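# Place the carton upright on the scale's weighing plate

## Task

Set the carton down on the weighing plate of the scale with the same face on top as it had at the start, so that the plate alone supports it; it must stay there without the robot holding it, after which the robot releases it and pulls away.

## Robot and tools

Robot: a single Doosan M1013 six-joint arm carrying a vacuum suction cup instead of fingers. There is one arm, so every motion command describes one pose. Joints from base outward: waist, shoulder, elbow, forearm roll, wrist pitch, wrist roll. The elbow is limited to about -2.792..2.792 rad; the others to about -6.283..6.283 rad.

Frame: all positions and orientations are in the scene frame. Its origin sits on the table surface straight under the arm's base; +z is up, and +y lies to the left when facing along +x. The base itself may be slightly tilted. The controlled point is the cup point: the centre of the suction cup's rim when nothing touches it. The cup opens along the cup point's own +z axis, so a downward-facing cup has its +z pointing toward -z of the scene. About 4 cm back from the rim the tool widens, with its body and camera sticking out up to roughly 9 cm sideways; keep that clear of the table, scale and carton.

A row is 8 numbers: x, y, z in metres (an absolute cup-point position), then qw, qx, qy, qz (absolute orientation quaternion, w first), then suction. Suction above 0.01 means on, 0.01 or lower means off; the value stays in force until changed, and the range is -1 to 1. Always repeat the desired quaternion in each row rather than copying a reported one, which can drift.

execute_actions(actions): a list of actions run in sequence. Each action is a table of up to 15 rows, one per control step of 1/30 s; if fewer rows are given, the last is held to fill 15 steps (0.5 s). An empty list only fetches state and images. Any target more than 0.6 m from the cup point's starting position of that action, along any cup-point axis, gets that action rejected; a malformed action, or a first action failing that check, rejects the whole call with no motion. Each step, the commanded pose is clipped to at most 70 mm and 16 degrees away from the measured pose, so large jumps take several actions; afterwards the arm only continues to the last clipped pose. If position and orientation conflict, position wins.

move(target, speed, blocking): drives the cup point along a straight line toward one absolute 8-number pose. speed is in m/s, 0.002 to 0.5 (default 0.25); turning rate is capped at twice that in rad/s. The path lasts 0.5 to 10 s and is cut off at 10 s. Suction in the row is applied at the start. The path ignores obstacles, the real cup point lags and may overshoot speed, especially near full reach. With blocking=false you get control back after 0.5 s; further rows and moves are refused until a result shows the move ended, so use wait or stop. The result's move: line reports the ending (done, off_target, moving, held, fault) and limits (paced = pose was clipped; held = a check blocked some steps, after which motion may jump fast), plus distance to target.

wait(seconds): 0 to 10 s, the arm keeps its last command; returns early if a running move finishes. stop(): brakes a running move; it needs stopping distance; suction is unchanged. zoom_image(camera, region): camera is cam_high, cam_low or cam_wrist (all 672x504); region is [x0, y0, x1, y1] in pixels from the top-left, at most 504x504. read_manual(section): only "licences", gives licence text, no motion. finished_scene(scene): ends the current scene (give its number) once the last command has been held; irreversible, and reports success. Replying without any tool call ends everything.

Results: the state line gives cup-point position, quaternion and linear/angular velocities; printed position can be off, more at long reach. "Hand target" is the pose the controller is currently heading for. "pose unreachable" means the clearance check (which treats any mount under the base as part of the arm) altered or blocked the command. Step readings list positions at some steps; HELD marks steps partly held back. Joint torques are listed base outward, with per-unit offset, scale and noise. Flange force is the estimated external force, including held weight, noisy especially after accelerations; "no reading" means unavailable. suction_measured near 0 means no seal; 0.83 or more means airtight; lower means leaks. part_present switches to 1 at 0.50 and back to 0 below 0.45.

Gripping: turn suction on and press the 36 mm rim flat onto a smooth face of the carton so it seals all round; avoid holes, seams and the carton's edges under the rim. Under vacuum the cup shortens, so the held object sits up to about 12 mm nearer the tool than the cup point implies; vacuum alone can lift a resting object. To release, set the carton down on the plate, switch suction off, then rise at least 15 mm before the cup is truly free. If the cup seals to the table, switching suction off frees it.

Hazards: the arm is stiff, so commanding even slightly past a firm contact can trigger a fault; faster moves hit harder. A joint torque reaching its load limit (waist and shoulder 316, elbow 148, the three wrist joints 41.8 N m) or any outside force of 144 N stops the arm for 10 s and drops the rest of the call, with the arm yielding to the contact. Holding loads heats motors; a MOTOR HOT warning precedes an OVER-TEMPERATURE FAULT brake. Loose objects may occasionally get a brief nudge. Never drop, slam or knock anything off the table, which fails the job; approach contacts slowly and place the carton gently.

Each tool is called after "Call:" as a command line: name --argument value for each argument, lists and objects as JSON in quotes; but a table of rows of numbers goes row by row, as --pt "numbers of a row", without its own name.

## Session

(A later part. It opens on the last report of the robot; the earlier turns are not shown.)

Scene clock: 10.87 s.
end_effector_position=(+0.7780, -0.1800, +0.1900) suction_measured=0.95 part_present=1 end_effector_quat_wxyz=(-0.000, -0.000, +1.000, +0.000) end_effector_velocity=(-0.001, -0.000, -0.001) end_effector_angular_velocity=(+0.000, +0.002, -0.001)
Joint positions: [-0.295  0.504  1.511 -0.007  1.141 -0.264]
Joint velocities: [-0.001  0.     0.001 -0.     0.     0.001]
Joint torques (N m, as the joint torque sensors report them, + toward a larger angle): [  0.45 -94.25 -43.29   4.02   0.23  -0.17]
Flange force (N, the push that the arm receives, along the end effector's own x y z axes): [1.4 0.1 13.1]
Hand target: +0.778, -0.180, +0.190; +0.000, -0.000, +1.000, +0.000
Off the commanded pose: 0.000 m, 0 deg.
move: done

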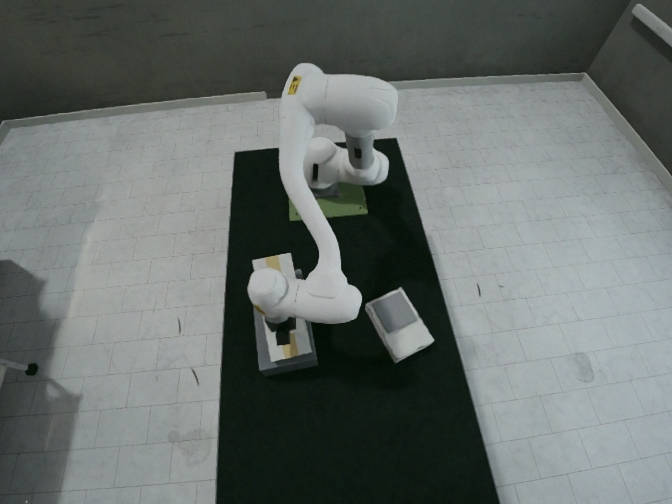

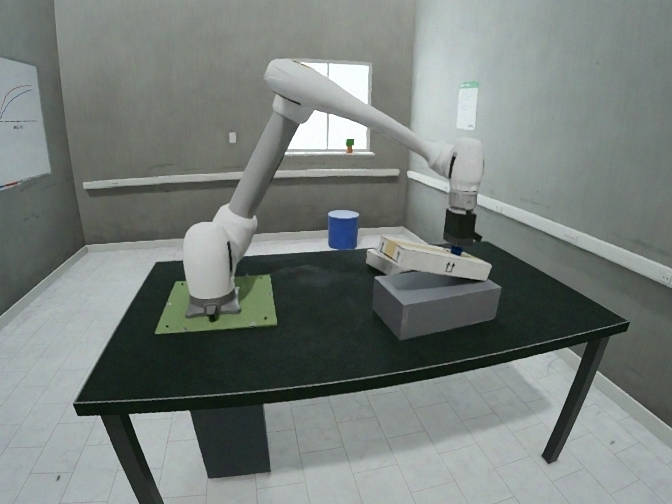

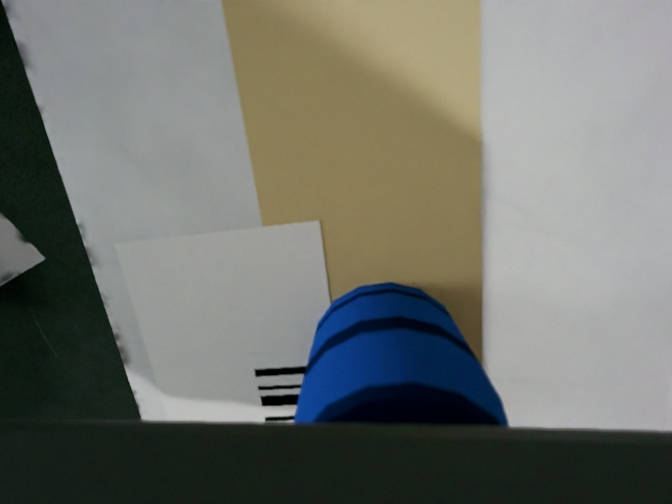

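Call:
move --target '[0.778,-0.18,0.161,0,0,1,0,1]' --speed 0.05

Call:
execute_actions --actions '[[[0.778,-0.18,0.161,0,0,1,0,0],[0.778,-0.18,0.161,0,0,1,0,0],[0.778,-0.18,0.161,0,0,1,0,0],[0.778,-0.18,0.161,0,0,1,0,0],[0.778,-0.18,0.161,0,0,1,0,0],[0.778,-0.18,0.161,0,0,1,0,0],[0.778,-0.18,0.161,0,0,1,0,0],[0.778,-0.18,0.161,0,0,1,0,0],[0.778,-0.18,0.163,0,0,1,0,0],[0.778,-0.18,0.166,0,0,1,0,0],[0.778,-0.18,0.169,0,0,1,0,0],[0.778,-0.18,0.172,0,0,1,0,0],[0.778,-0.18,0.175,0,0,1,0,0],[0.778,-0.18,0.178,0,0,1,0,0],[0.779,-0.18,0.181,0,0,1,0,0]],[[0.781,-0.1795,0.183,0,0,1,0,0],[0.784,-0.179,0.184,0,0,1,0,0],[0.788,-0.1785,0.184,0,0,1,0,0],[0.792,-0.178,0.184,0,0,1,0,0],[0.796,-0.177,0.184,0,0,1,0,0],[0.800,-0.1765,0.184,0,0,1,0,0],[0.804,-0.176,0.184,0,0,1,0,0],[0.807,-0.1755,0.183,0,0,1,0,0],[0.809,-0.175,0.182,0,0,1,0,0],[0.810,-0.175,0.1805,0,0,1,0,1],[0.810,-0.175,0.179,0,0,1,0,1],[0.810,-0.175,0.1775,0,0,1,0,1],[0.810,-0.175,0.176,0,0,1,0,1],[0.810,-0.175,0.1745,0,0,1,0,1],[0.810,-0.175,0.173,0,0,1,0,1]],[[0.810,-0.175,0.1715,0,0,1,0,1],[0.810,-0.175,0.170,0,0,1,0,1],[0.810,-0.175,0.1685,0,0,1,0,1],[0.810,-0.175,0.167,0,0,1,0,1]]]'

Call:
move --target '[0.81,-0.175,0.18,0,0,1,0,1]' --speed 0.03

Call:
zoom_image --camera "cam_low" --region '[340, 200, 520, 335]'

Scene clock: 31.27 s.
end_effector_position=(+0.7780, -0.1800, +0.1610) suction_measured=0.95 part_present=1 end_effector_quat_wxyz=(+0.000, +0.000, +1.000, -0.000) end_effector_velocity=(+0.000, -0.001, +0.000) end_effector_angular_velocity=(-0.001, -0.002, -0.001)
Joint positions: [-0.295  0.524  1.536 -0.008  1.095 -0.263]
Joint velocities: [-0.001 -0.    -0.001 -0.001 -0.001 -0.   ]
Joint torques (N m, as the joint torque sensors report them, + toward a larger angle): [  0.23 -94.46 -42.04   3.85  -0.17   0.23]
Flange force (N, the push that the arm receives, along the end effector's own x y z axes): [1.4 -0.1 11.0]
Hand target: +0.778, -0.180, +0.161; -0.000, +0.000, +1.000, -0.000
Off the commanded pose: 0.000 m, 0 deg.
move: done

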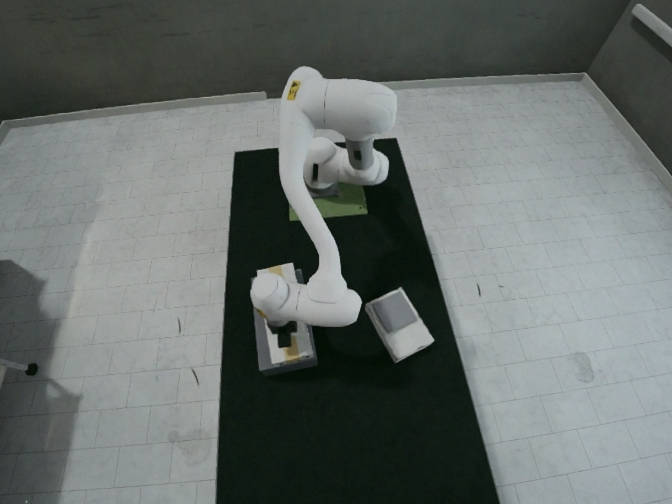

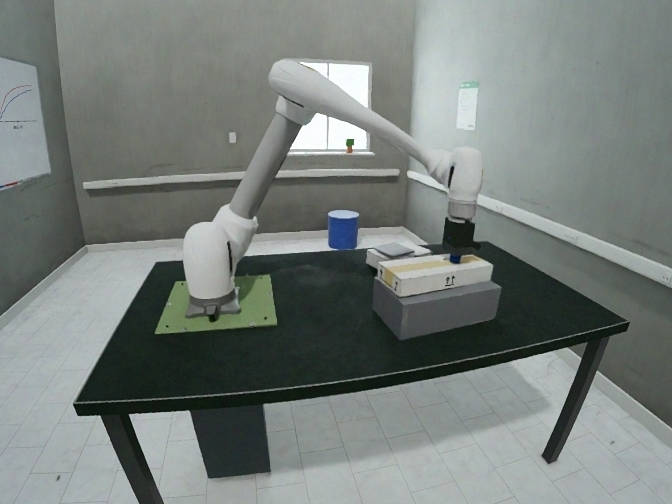

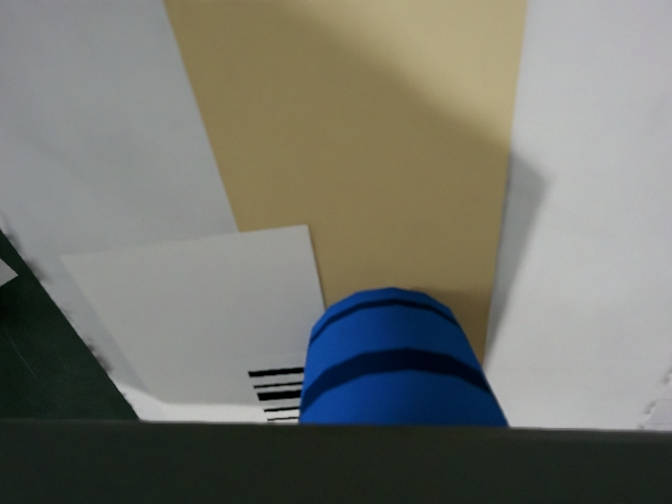

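Scene clock: 32.77 s.
end_effector_position=(+0.8099, -0.1750, +0.1668) suction_measured=0.93 part_present=1 end_effector_quat_wxyz=(-0.000, -0.000, +1.000, +0.000) end_effector_velocity=(-0.001, +0.000, -0.002) end_effector_angular_velocity=(+0.001, +0.002, -0.000)
Joint positions: [-0.279  0.564  1.46  -0.007  1.132 -0.248]
Joint velocities: [-0.     0.001  0.001  0.001 -0.    -0.   ]
Joint torques (N m, as the joint torque sensors report them, + toward a larger angle): [   3.21 -102.89  -46.58    3.85    0.09    0.07]
Flange force (N, the push that the arm receives, along the end effector's own x y z axes): [7.0 -1.2 15.8]
Flange force at the end of the 1st action (N, along the end effector's axes at the end of the call): [-7.3 0.2 -2.8]
Flange force at the end of the 2nd action (N, along the end effector's axes at the end of the call): [3.4 1.8 -2.5]
Hand target: +0.810, -0.175, +0.167; -0.000, +0.000, +1.000, -0.000
Off the commanded pose: 0.000 m, 0 deg.
Step readings (end_effector_position; steps 1 to 15: 1st action; 16 to 30: 2nd action; 31 to 45: 3rd action):
0: (+0.7780, -0.1800, +0.1610)
1: (+0.7780, -0.1800, +0.1610)
2: (+0.7780, -0.1800, +0.1610)
4: (+0.7780, -0.1800, +0.1610)
8: (+0.7780, -0.1800, +0.1610)
15: (+0.7780, -0.1801, +0.1752)
16: (+0.7783, -0.1802, +0.1782)
17: (+0.7794, -0.1802, +0.1809)
19: (+0.7842, -0.1794, +0.1841)
23: (+0.7993, -0.1766, +0.1840)
30: (+0.8100, -0.1750, +0.1759)
31: (+0.8100, -0.1750, +0.1743)
32: (+0.8100, -0.1750, +0.1728)
34: (+0.8099, -0.1749, +0.1696)
38: (+0.8099, -0.1749, +0.1669)
45: end_effector_position above

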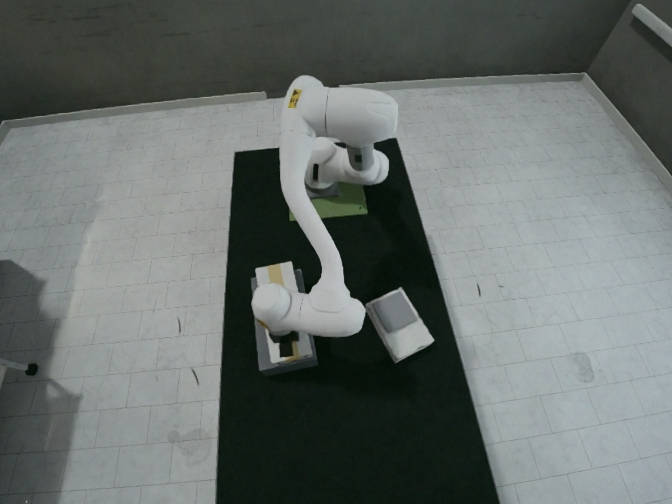

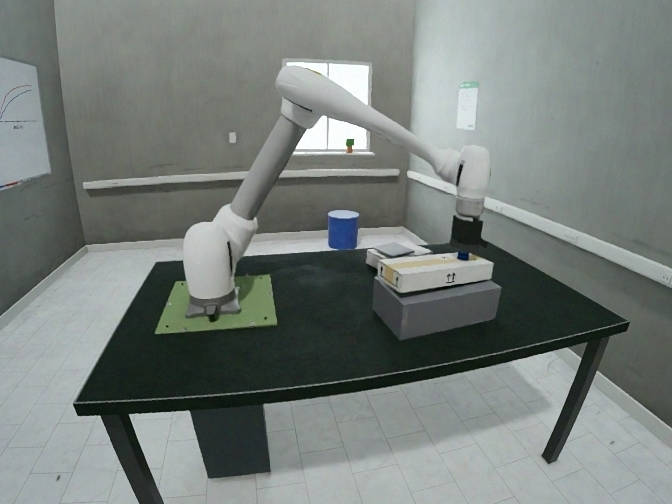

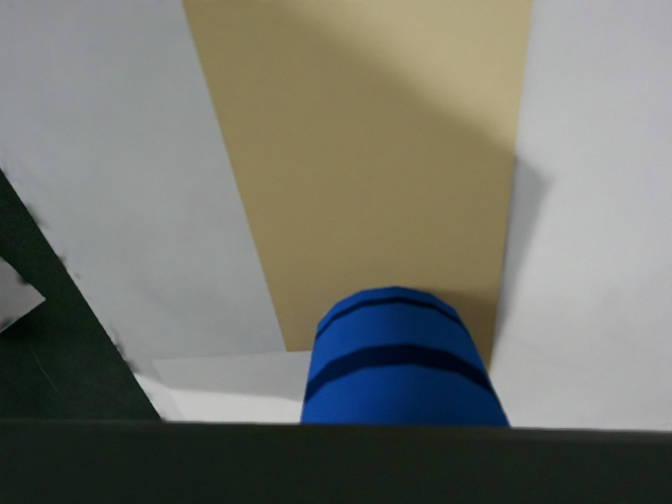

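Scene clock: 33.47 s.
end_effector_position=(+0.8100, -0.1750, +0.1800) suction_measured=0.95 part_present=1 end_effector_quat_wxyz=(-0.000, +0.000, +1.000, -0.000) end_effector_velocity=(-0.001, +0.000, -0.000) end_effector_angular_velocity=(-0.000, +0.002, +0.001)
Joint positions: [-0.279  0.555  1.448 -0.007  1.152 -0.248]
Joint velocities: [ 0.    -0.     0.001 -0.001  0.001 -0.   ]
Joint torques (N m, as the joint torque sensors report them, + toward a larger angle): [   1.15 -101.56  -45.54    3.62    0.1     0.13]
Flange force (N, the push that the arm receives, along the end effector's own x y z axes): [3.5 -0.6 15.8]
Hand target: +0.810, -0.175, +0.180; +0.000, -0.000, +1.000, +0.000
Off the commanded pose: 0.000 m, 0 deg.
move: done

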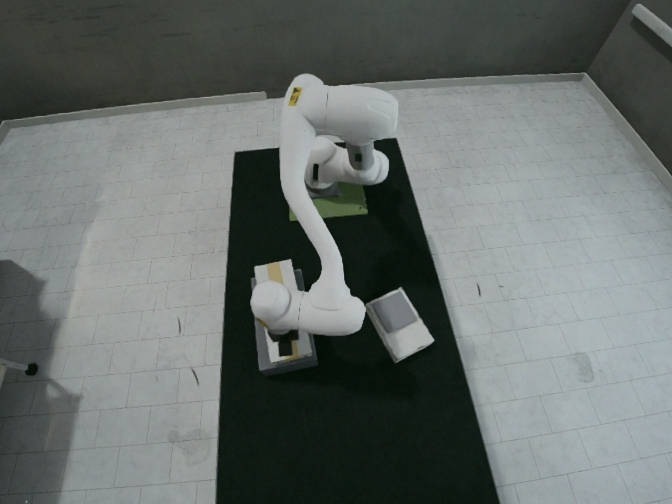

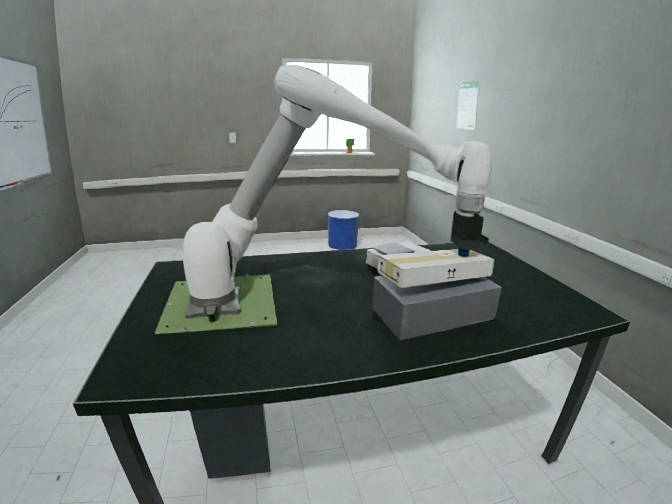

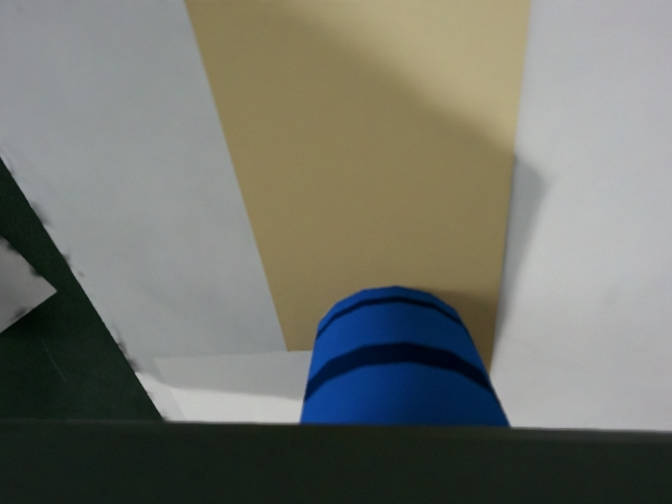

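Region (340, 200, 520, 335) of cam_low's 672x504 image, scaled by 2.800, with more detail than that image has; it fills the top 378 rows of this view, and the rest is white.

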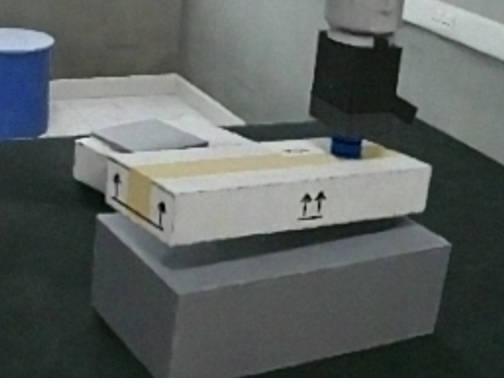

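Call:
move --target '[0.733,0.218,0.19,0,-0.1045,0.9945,0,1]' --speed 0.2

Call:
move --target '[0.733,0.218,0.14,0,-0.1045,0.9945,0,1]' --speed 0.08

Call:
zoom_image --camera "cam_low" --region '[320, 190, 480, 310]'

Call:
zoom_image --camera "cam_high" --region '[300, 210, 500, 380]'

Scene clock: 36.13 s.
end_effector_position=(+0.7327, +0.2180, +0.1900) suction_measured=0.95 part_present=1 end_effector_quat_wxyz=(-0.000, -0.104, +0.995, +0.000) end_effector_velocity=(-0.000, -0.000, -0.001) end_effector_angular_velocity=(-0.001, +0.000, +0.001)
Joint positions: [0.215 0.456 1.587 0.001 1.115 0.034]
Joint velocities: [ 0.     0.001  0.    -0.001 -0.    -0.001]
Joint torques (N m, as the joint torque sensors report them, + toward a larger angle): [  2.51 -88.93 -44.99   4.72   0.33   0.31]
Flange force (N, the push that the arm receives, along the end effector's own x y z axes): [5.9 -5.2 15.5]
Hand target: +0.733, +0.218, +0.190; -0.000, -0.104, +0.995, -0.000
Off the commanded pose: 0.000 m, 0 deg.
move: done

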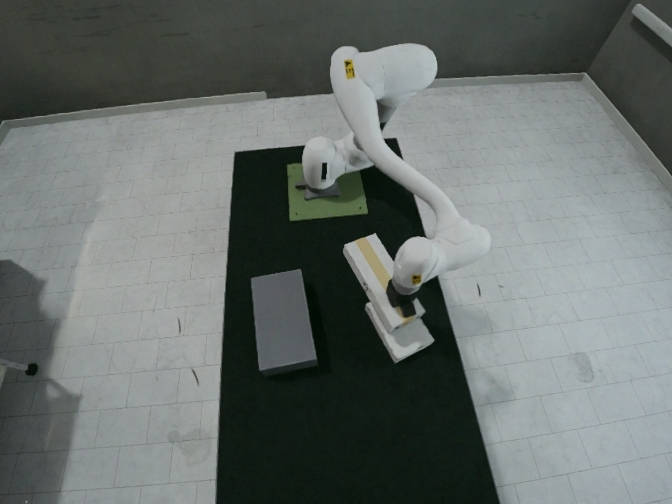

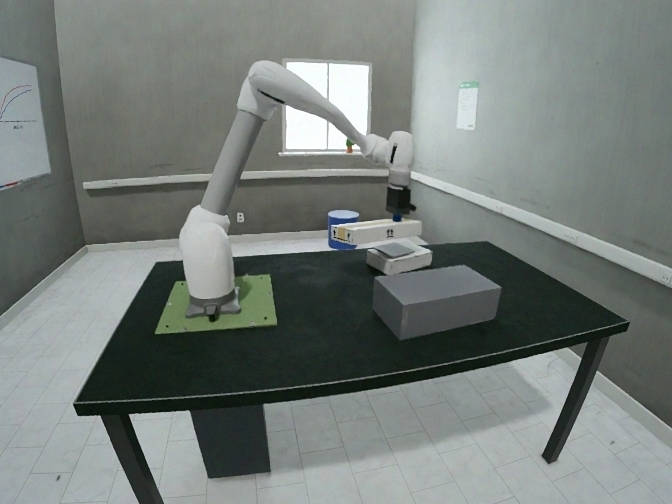

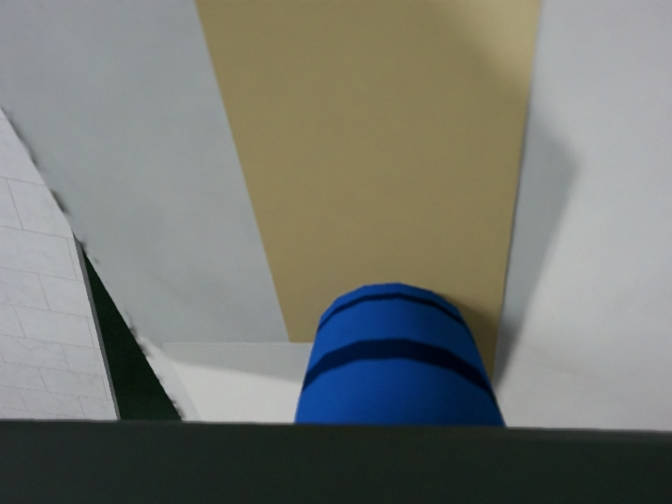

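Scene clock: 37.03 s.
end_effector_position=(+0.7330, +0.2180, +0.1400) suction_measured=0.95 part_present=1 end_effector_quat_wxyz=(+0.000, -0.104, +0.995, -0.000) end_effector_velocity=(-0.000, +0.001, -0.000) end_effector_angular_velocity=(+0.001, -0.001, +0.001)
Joint positions: [0.215 0.494 1.628 0.001 1.034 0.034]
Joint velocities: [ 0.001  0.     0.     0.001 -0.001 -0.001]
Joint torques (N m, as the joint torque sensors report them, + toward a larger angle): [  1.04 -90.42 -41.01   3.67   0.16   0.35]
Flange force (N, the push that the arm receives, along the end effector's own x y z axes): [2.3 -2.5 11.8]
Hand target: +0.733, +0.218, +0.140; +0.000, -0.104, +0.995, -0.000
Off the commanded pose: 0.000 m, 0 deg.
move: done

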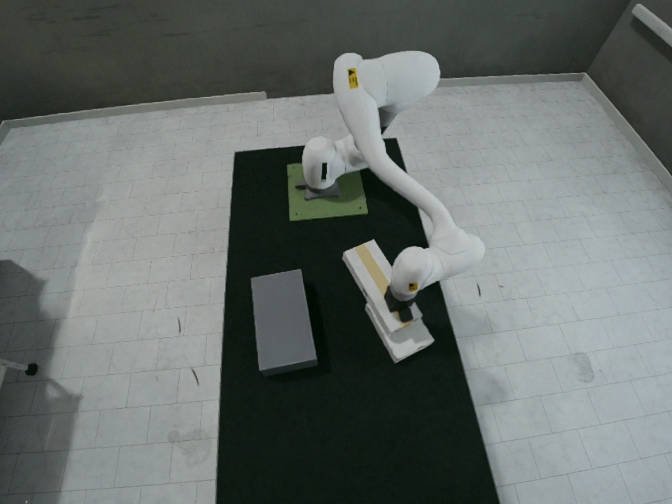

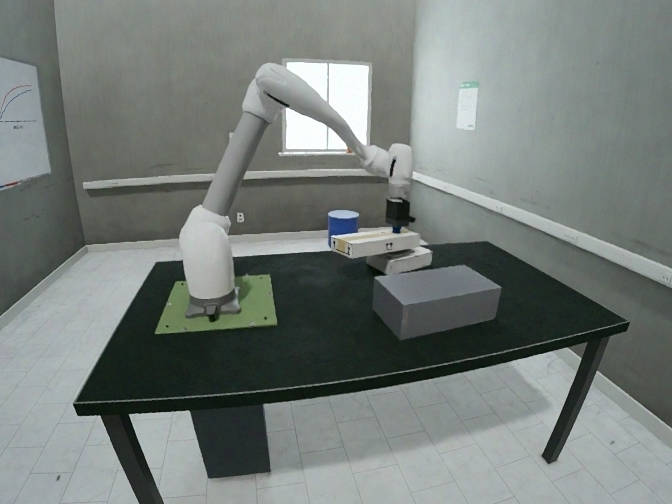

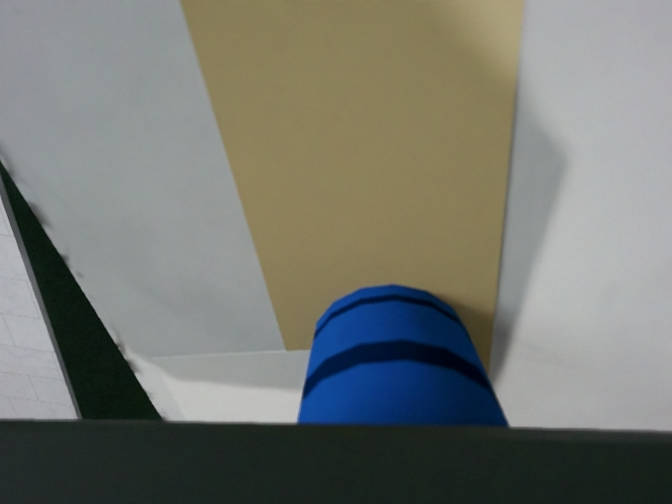

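Region (320, 190, 480, 310) of cam_low's 672x504 image, scaled by 3.150, with more detail than that image has; it fills the top 378 rows of this view, and the rest is white.

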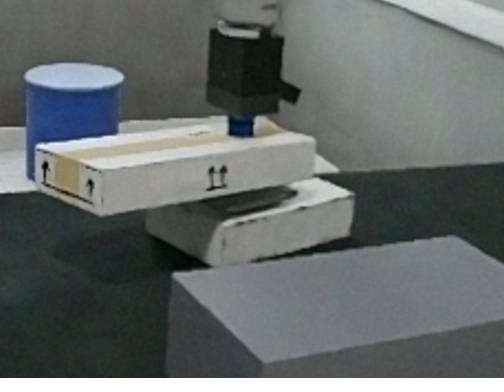

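Region (300, 210, 500, 380) of cam_high's 672x504 image, scaled by 2.520, with more detail than that image has; it fills the top 428 rows of this view, and the rest is white.

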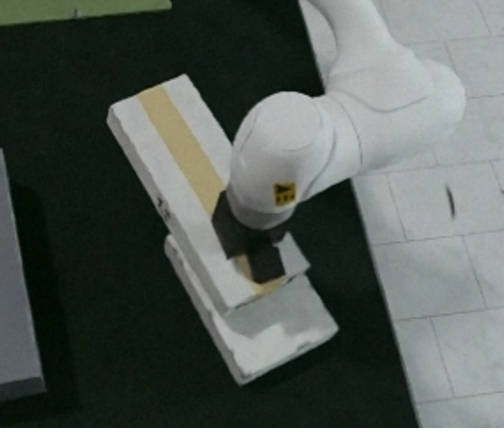

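Call:
move --target '[0.733,0.218,0.134,0,-0.1045,0.9945,0,1]' --speed 0.015

Call:
zoom_image --camera "cam_low" --region '[320, 190, 480, 310]'

Scene clock: 37.87 s.
end_effector_position=(+0.7330, +0.2180, +0.1340) suction_measured=0.95 part_present=1 end_effector_quat_wxyz=(+0.000, -0.105, +0.995, -0.000) end_effector_velocity=(-0.000, -0.000, -0.000) end_effector_angular_velocity=(-0.000, +0.001, +0.001)
Joint positions: [0.215 0.5   1.633 0.001 1.024 0.034]
Joint velocities: [-0.     0.     0.001 -0.    -0.    -0.001]
Joint torques (N m, as the joint torque sensors report them, + toward a larger angle): [  0.94 -91.32 -42.18   3.82  -0.1   -0.04]
Flange force (N, the push that the arm receives, along the end effector's own x y z axes): [4.3 -2.5 13.6]
Hand target: +0.733, +0.218, +0.134; +0.000, -0.104, +0.995, -0.000
Off the commanded pose: 0.000 m, 0 deg.
move: done

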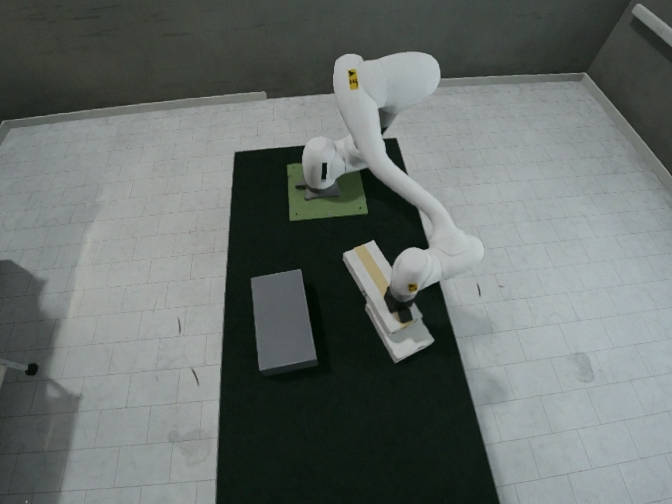

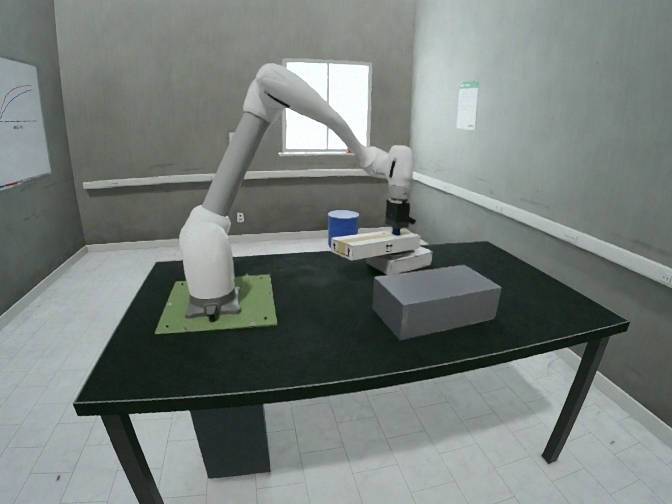

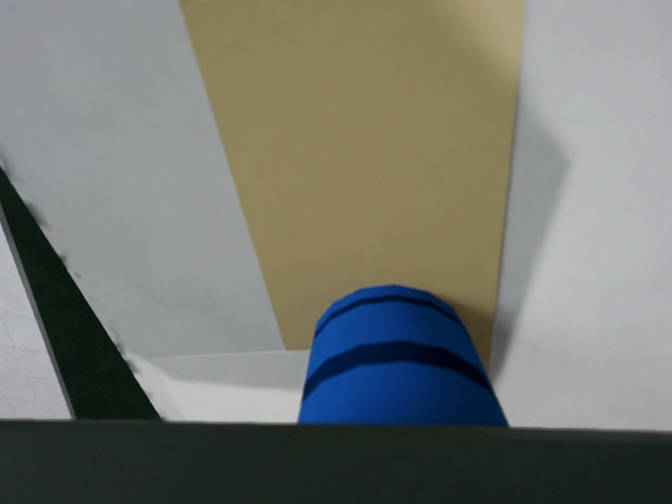

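Region (320, 190, 480, 310) of cam_low's 672x504 image, scaled by 3.150, with more detail than that image has; it fills the top 378 rows of this view, and the rest is white.

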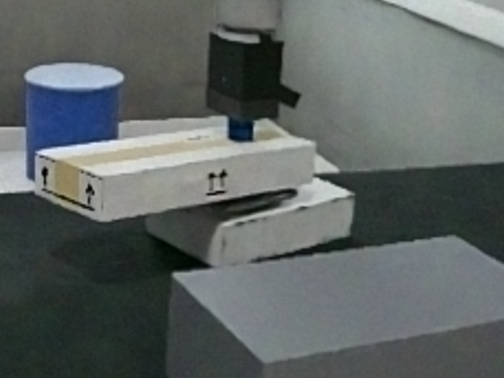

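Call:
move --target '[0.733,0.218,0.129,0,-0.1045,0.9945,0,1]' --speed 0.015

Scene clock: 38.67 s.
end_effector_position=(+0.7330, +0.2180, +0.1290) suction_measured=0.95 part_present=1 end_effector_quat_wxyz=(+0.000, -0.104, +0.995, -0.000) end_effector_velocity=(+0.000, +0.001, +0.000) end_effector_angular_velocity=(+0.000, +0.000, -0.000)
Joint positions: [0.215 0.504 1.637 0.001 1.016 0.034]
Joint velocities: [ 0.001  0.    -0.002  0.     0.002  0.001]
Joint torques (N m, as the joint torque sensors report them, + toward a larger angle): [  0.14 -93.46 -41.17   3.65  -0.11  -0.12]
Flange force (N, the push that the arm receives, along the end effector's own x y z axes): [-0.3 -0.5 13.9]
Hand target: +0.733, +0.218, +0.129; +0.000, -0.104, +0.995, -0.000
Off the commanded pose: 0.000 m, 0 deg.
move: done

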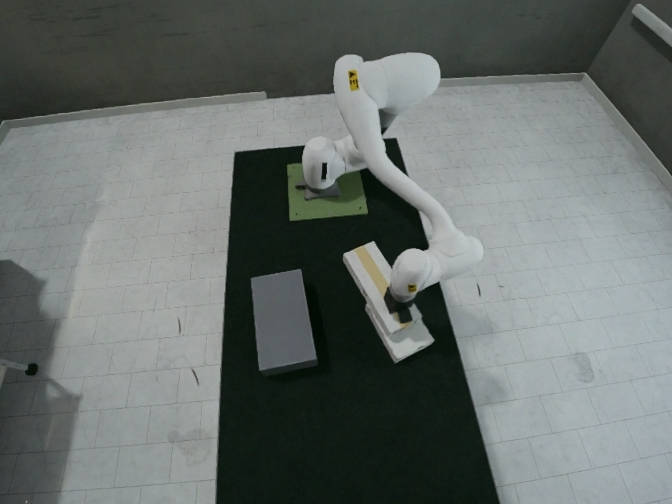

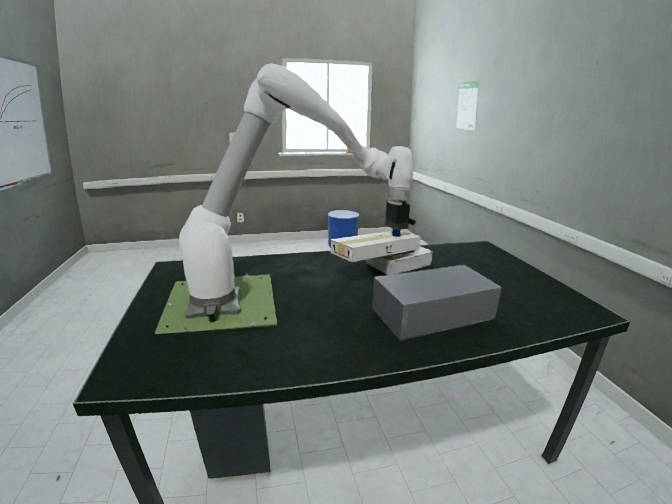

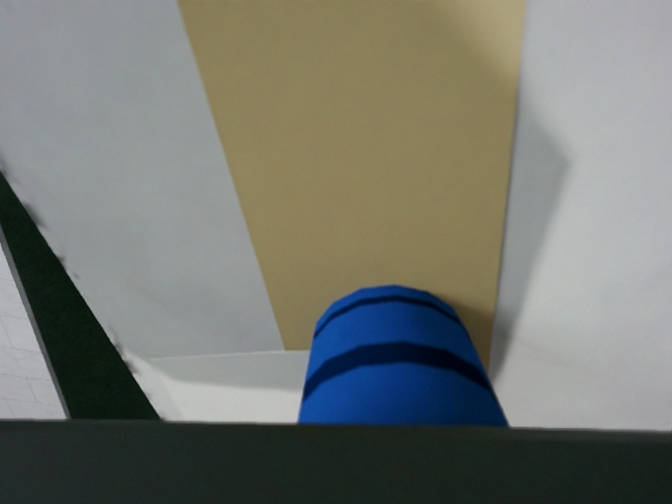

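Call:
move --target '[0.733,0.218,0.125,0,-0.1045,0.9945,0,1]' --speed 0.015

Scene clock: 39.43 s.
end_effector_position=(+0.7330, +0.2180, +0.1250) suction_measured=0.95 part_present=1 end_effector_quat_wxyz=(+0.000, -0.104, +0.995, -0.000) end_effector_velocity=(+0.000, -0.000, -0.000) end_effector_angular_velocity=(-0.001, +0.001, -0.000)
Joint positions: [0.215 0.507 1.64  0.001 1.01  0.034]
Joint velocities: [-0.     0.001  0.    -0.001  0.     0.   ]
Joint torques (N m, as the joint torque sensors report them, + toward a larger angle): [ -0.36 -91.94 -41.32   3.89  -0.1    0.12]
Flange force (N, the push that the arm receives, along the end effector's own x y z axes): [2.6 -0.7 13.3]
Hand target: +0.733, +0.218, +0.125; +0.000, -0.104, +0.995, -0.000
Off the commanded pose: 0.000 m, 0 deg.
move: done

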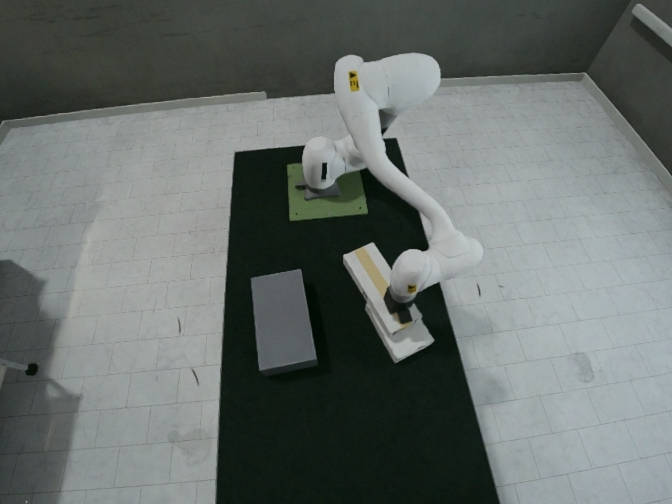

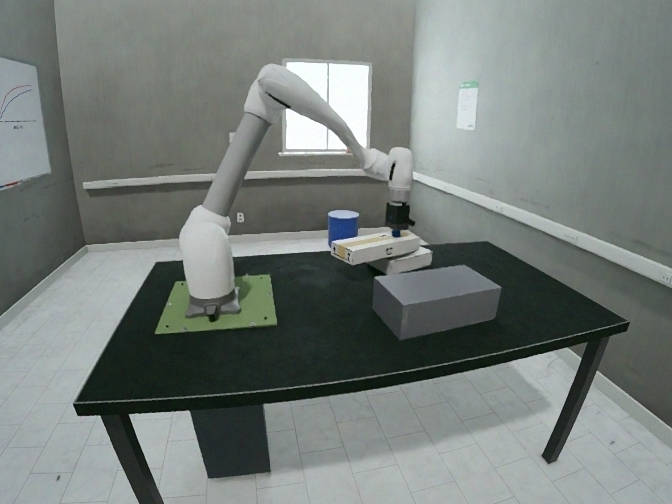

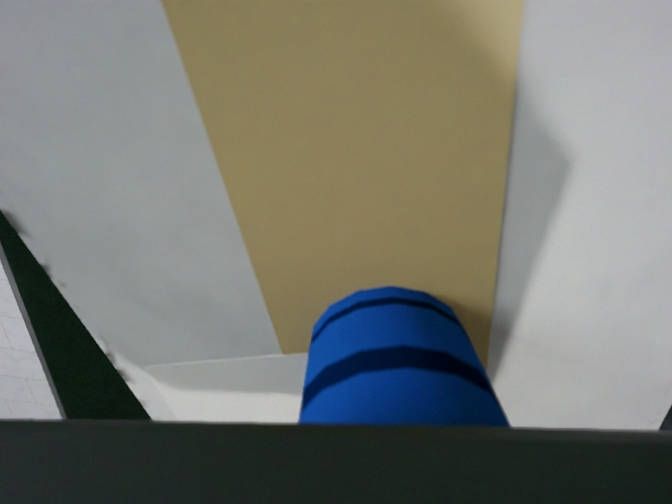

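Edge touching now; a couple more mm.

Call:
move --target '[0.733,0.218,0.123,0,-0.1045,0.9945,0,1]' --speed 0.01

Scene clock: 40.20 s.
end_effector_position=(+0.7330, +0.2180, +0.1230) suction_measured=0.95 part_present=1 end_effector_quat_wxyz=(+0.000, -0.104, +0.995, -0.000) end_effector_velocity=(+0.001, +0.000, +0.000) end_effector_angular_velocity=(-0.000, -0.001, -0.000)
Joint positions: [0.215 0.509 1.641 0.001 1.007 0.034]
Joint velocities: [ 0.     0.    -0.001 -0.001 -0.     0.001]
Joint torques (N m, as the joint torque sensors report them, + toward a larger angle): [ -0.27 -91.03 -42.01   3.95  -0.27   0.11]
Flange force (N, the push that the arm receives, along the end effector's own x y z axes): [5.4 -0.8 12.3]
Hand target: +0.733, +0.218, +0.123; +0.000, -0.105, +0.995, -0.000
Off the commanded pose: 0.000 m, 0 deg.
move: done

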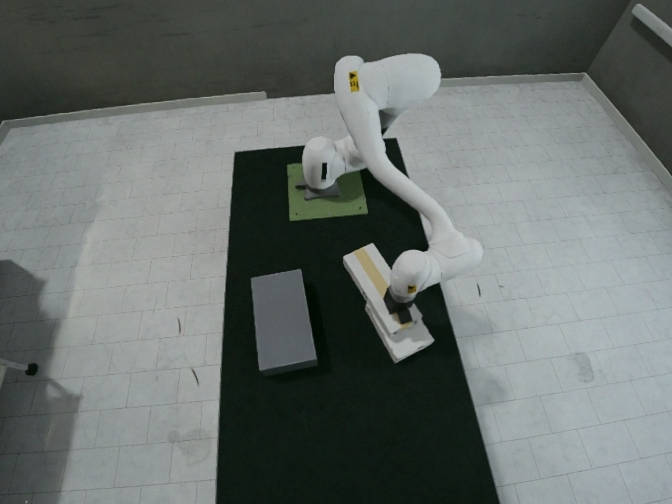

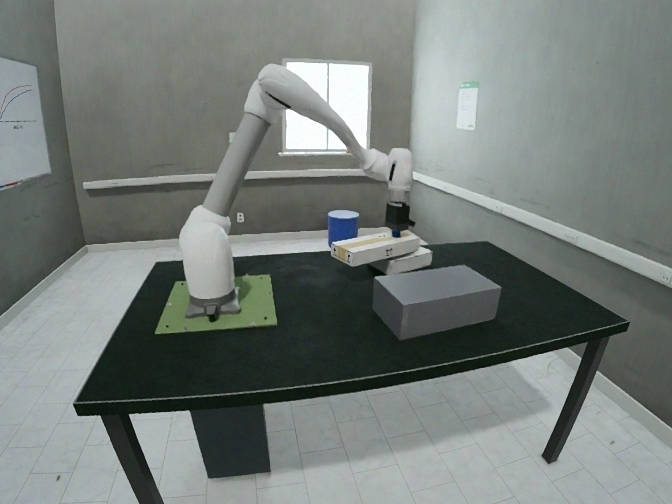

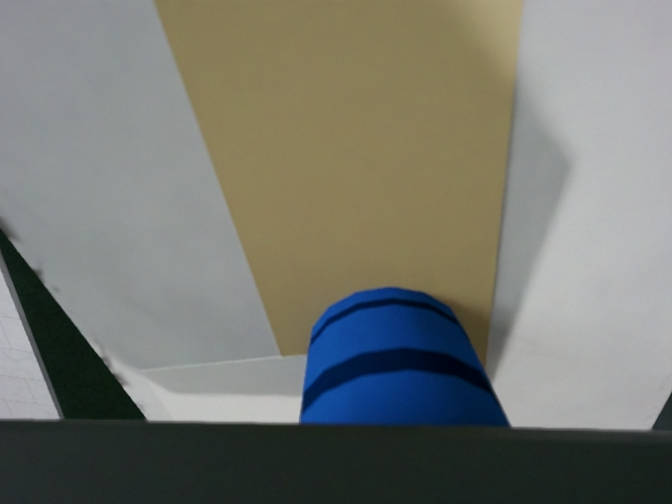

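Nearly flat. Lower 1 mm, release, and lift.

Call:
execute_actions --actions '[[[0.733,0.218,0.1226,0,-0.1045,0.9945,0,1],[0.733,0.218,0.1223,0,-0.1045,0.9945,0,1],[0.733,0.218,0.122,0,-0.1045,0.9945,0,1],[0.733,0.218,0.122,0,-0.1045,0.9945,0,1],[0.733,0.218,0.122,0,-0.1045,0.9945,0,1],[0.733,0.218,0.122,0,-0.1045,0.9945,0,1],[0.733,0.218,0.122,0,-0.1045,0.9945,0,0]]]'

Call:
move --target '[0.733,0.218,0.25,0,-0.1045,0.9945,0,0]'

Call:
zoom_image --camera "cam_low" --region '[320, 190, 480, 310]'

Scene clock: 40.97 s.
end_effector_position=(+0.7330, +0.2180, +0.1220) suction_measured=0.00 part_present=0 end_effector_quat_wxyz=(+0.000, -0.104, +0.995, +0.000) end_effector_velocity=(-0.000, +0.000, +0.000) end_effector_angular_velocity=(+0.001, -0.000, -0.001)
Joint positions: [0.215 0.51  1.642 0.001 1.005 0.034]
Joint velocities: [ 0.    -0.001  0.     0.001  0.     0.   ]
Joint torques (N m, as the joint torque sensors report them, + toward a larger angle): [  0.15 -70.06 -27.68   4.05  -0.07  -0.04]
Flange force (N, the push that the arm receives, along the end effector's own x y z axes): [2.9 -0.9 -15.8]
Hand target: +0.733, +0.218, +0.122; +0.000, -0.105, +0.995, -0.000
Off the commanded pose: 0.000 m, 0 deg.
Step readings (end_effector_position):
0: (+0.7330, +0.2180, +0.1230)
1: (+0.7330, +0.2180, +0.1230)
2: (+0.7330, +0.2180, +0.1228)
4: (+0.7330, +0.2180, +0.1222)
8: (+0.7330, +0.2180, +0.1220)
15: end_effector_position above

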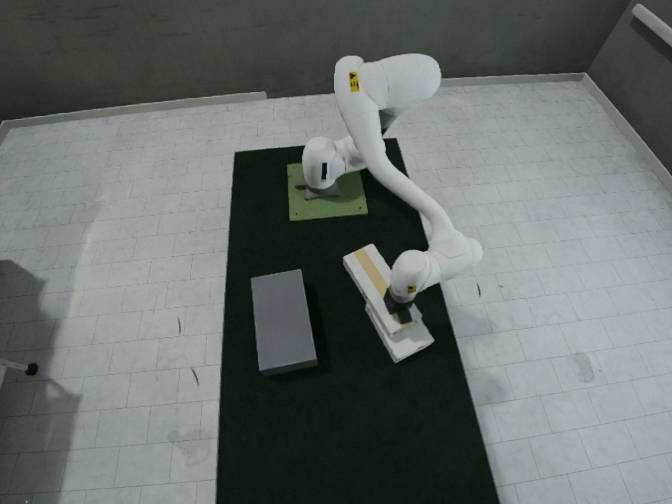

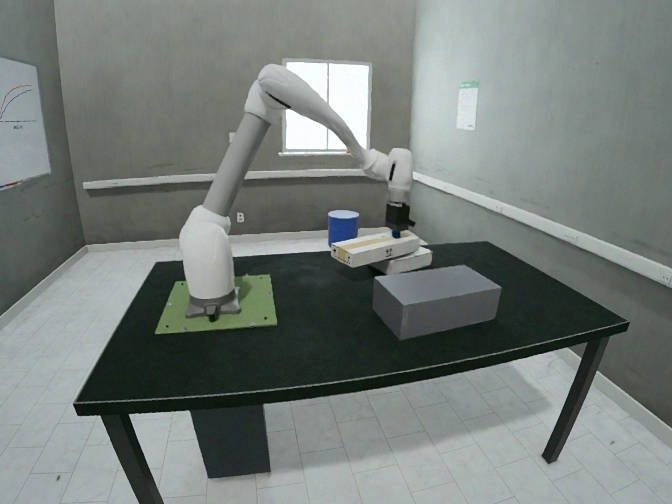

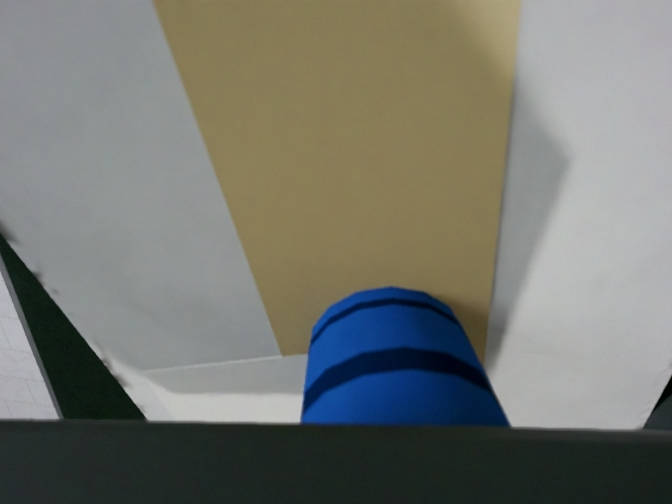

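Scene clock: 41.87 s.
end_effector_position=(+0.7330, +0.2181, +0.2500) suction_measured=0.00 part_present=0 end_effector_quat_wxyz=(-0.000, -0.105, +0.995, +0.000) end_effector_velocity=(-0.001, -0.001, -0.001) end_effector_angular_velocity=(-0.001, +0.004, -0.000)
Joint positions: [0.215 0.418 1.527 0.001 1.212 0.034]
Joint velocities: [-0.     0.001  0.002 -0.     0.002  0.   ]
Joint torques (N m, as the joint torque sensors report them, + toward a larger angle): [  1.21 -75.42 -35.95   4.23  -0.1   -0.12]
Flange force (N, the push that the arm receives, along the end effector's own x y z axes): [-0.7 -2.3 -3.2]
Hand target: +0.733, +0.218, +0.250; -0.000, -0.105, +0.995, +0.000
Off the commanded pose: 0.000 m, 0 deg.
move: done

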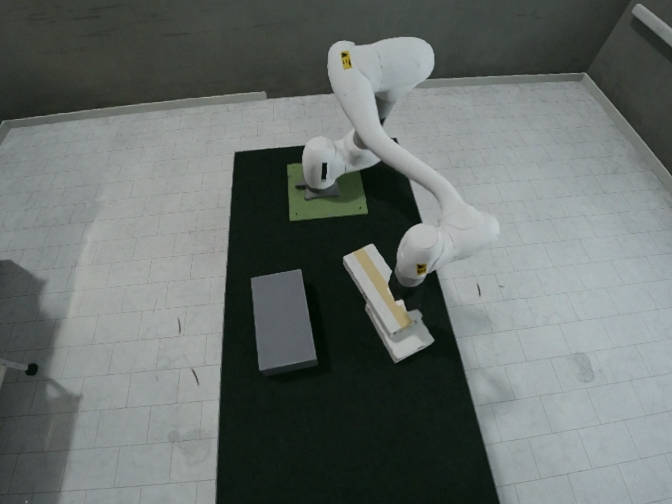

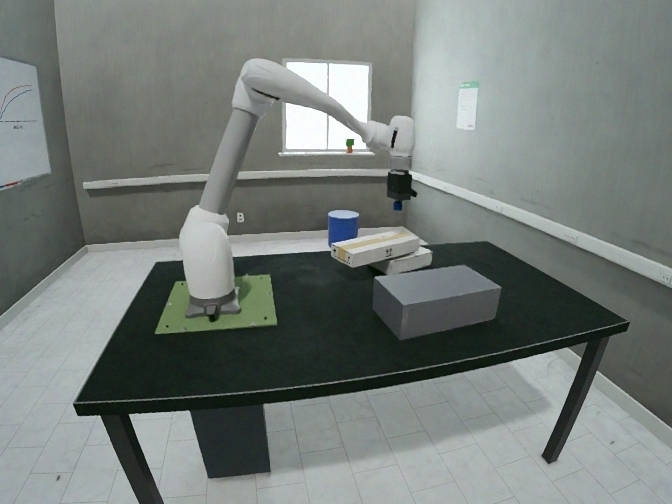

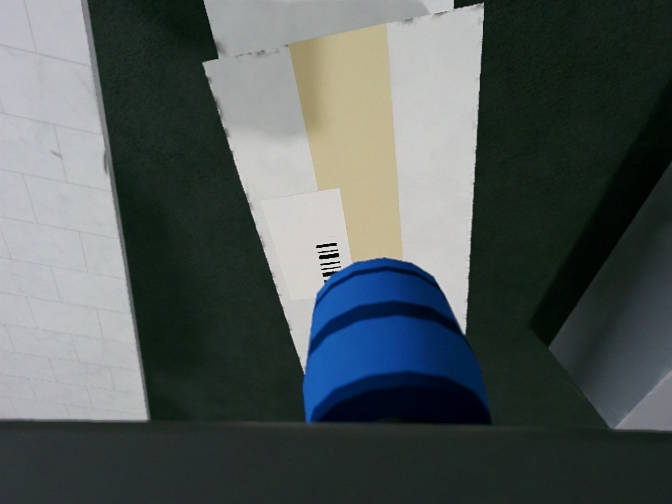

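Region (320, 190, 480, 310) of cam_low's 672x504 image, scaled by 3.150, with more detail than that image has; it fills the top 378 rows of this view, and the rest is white.

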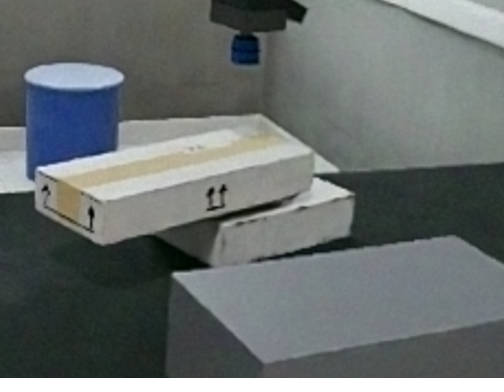

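Call:
finished_scene --scene 1

The scene is finished: the task was done.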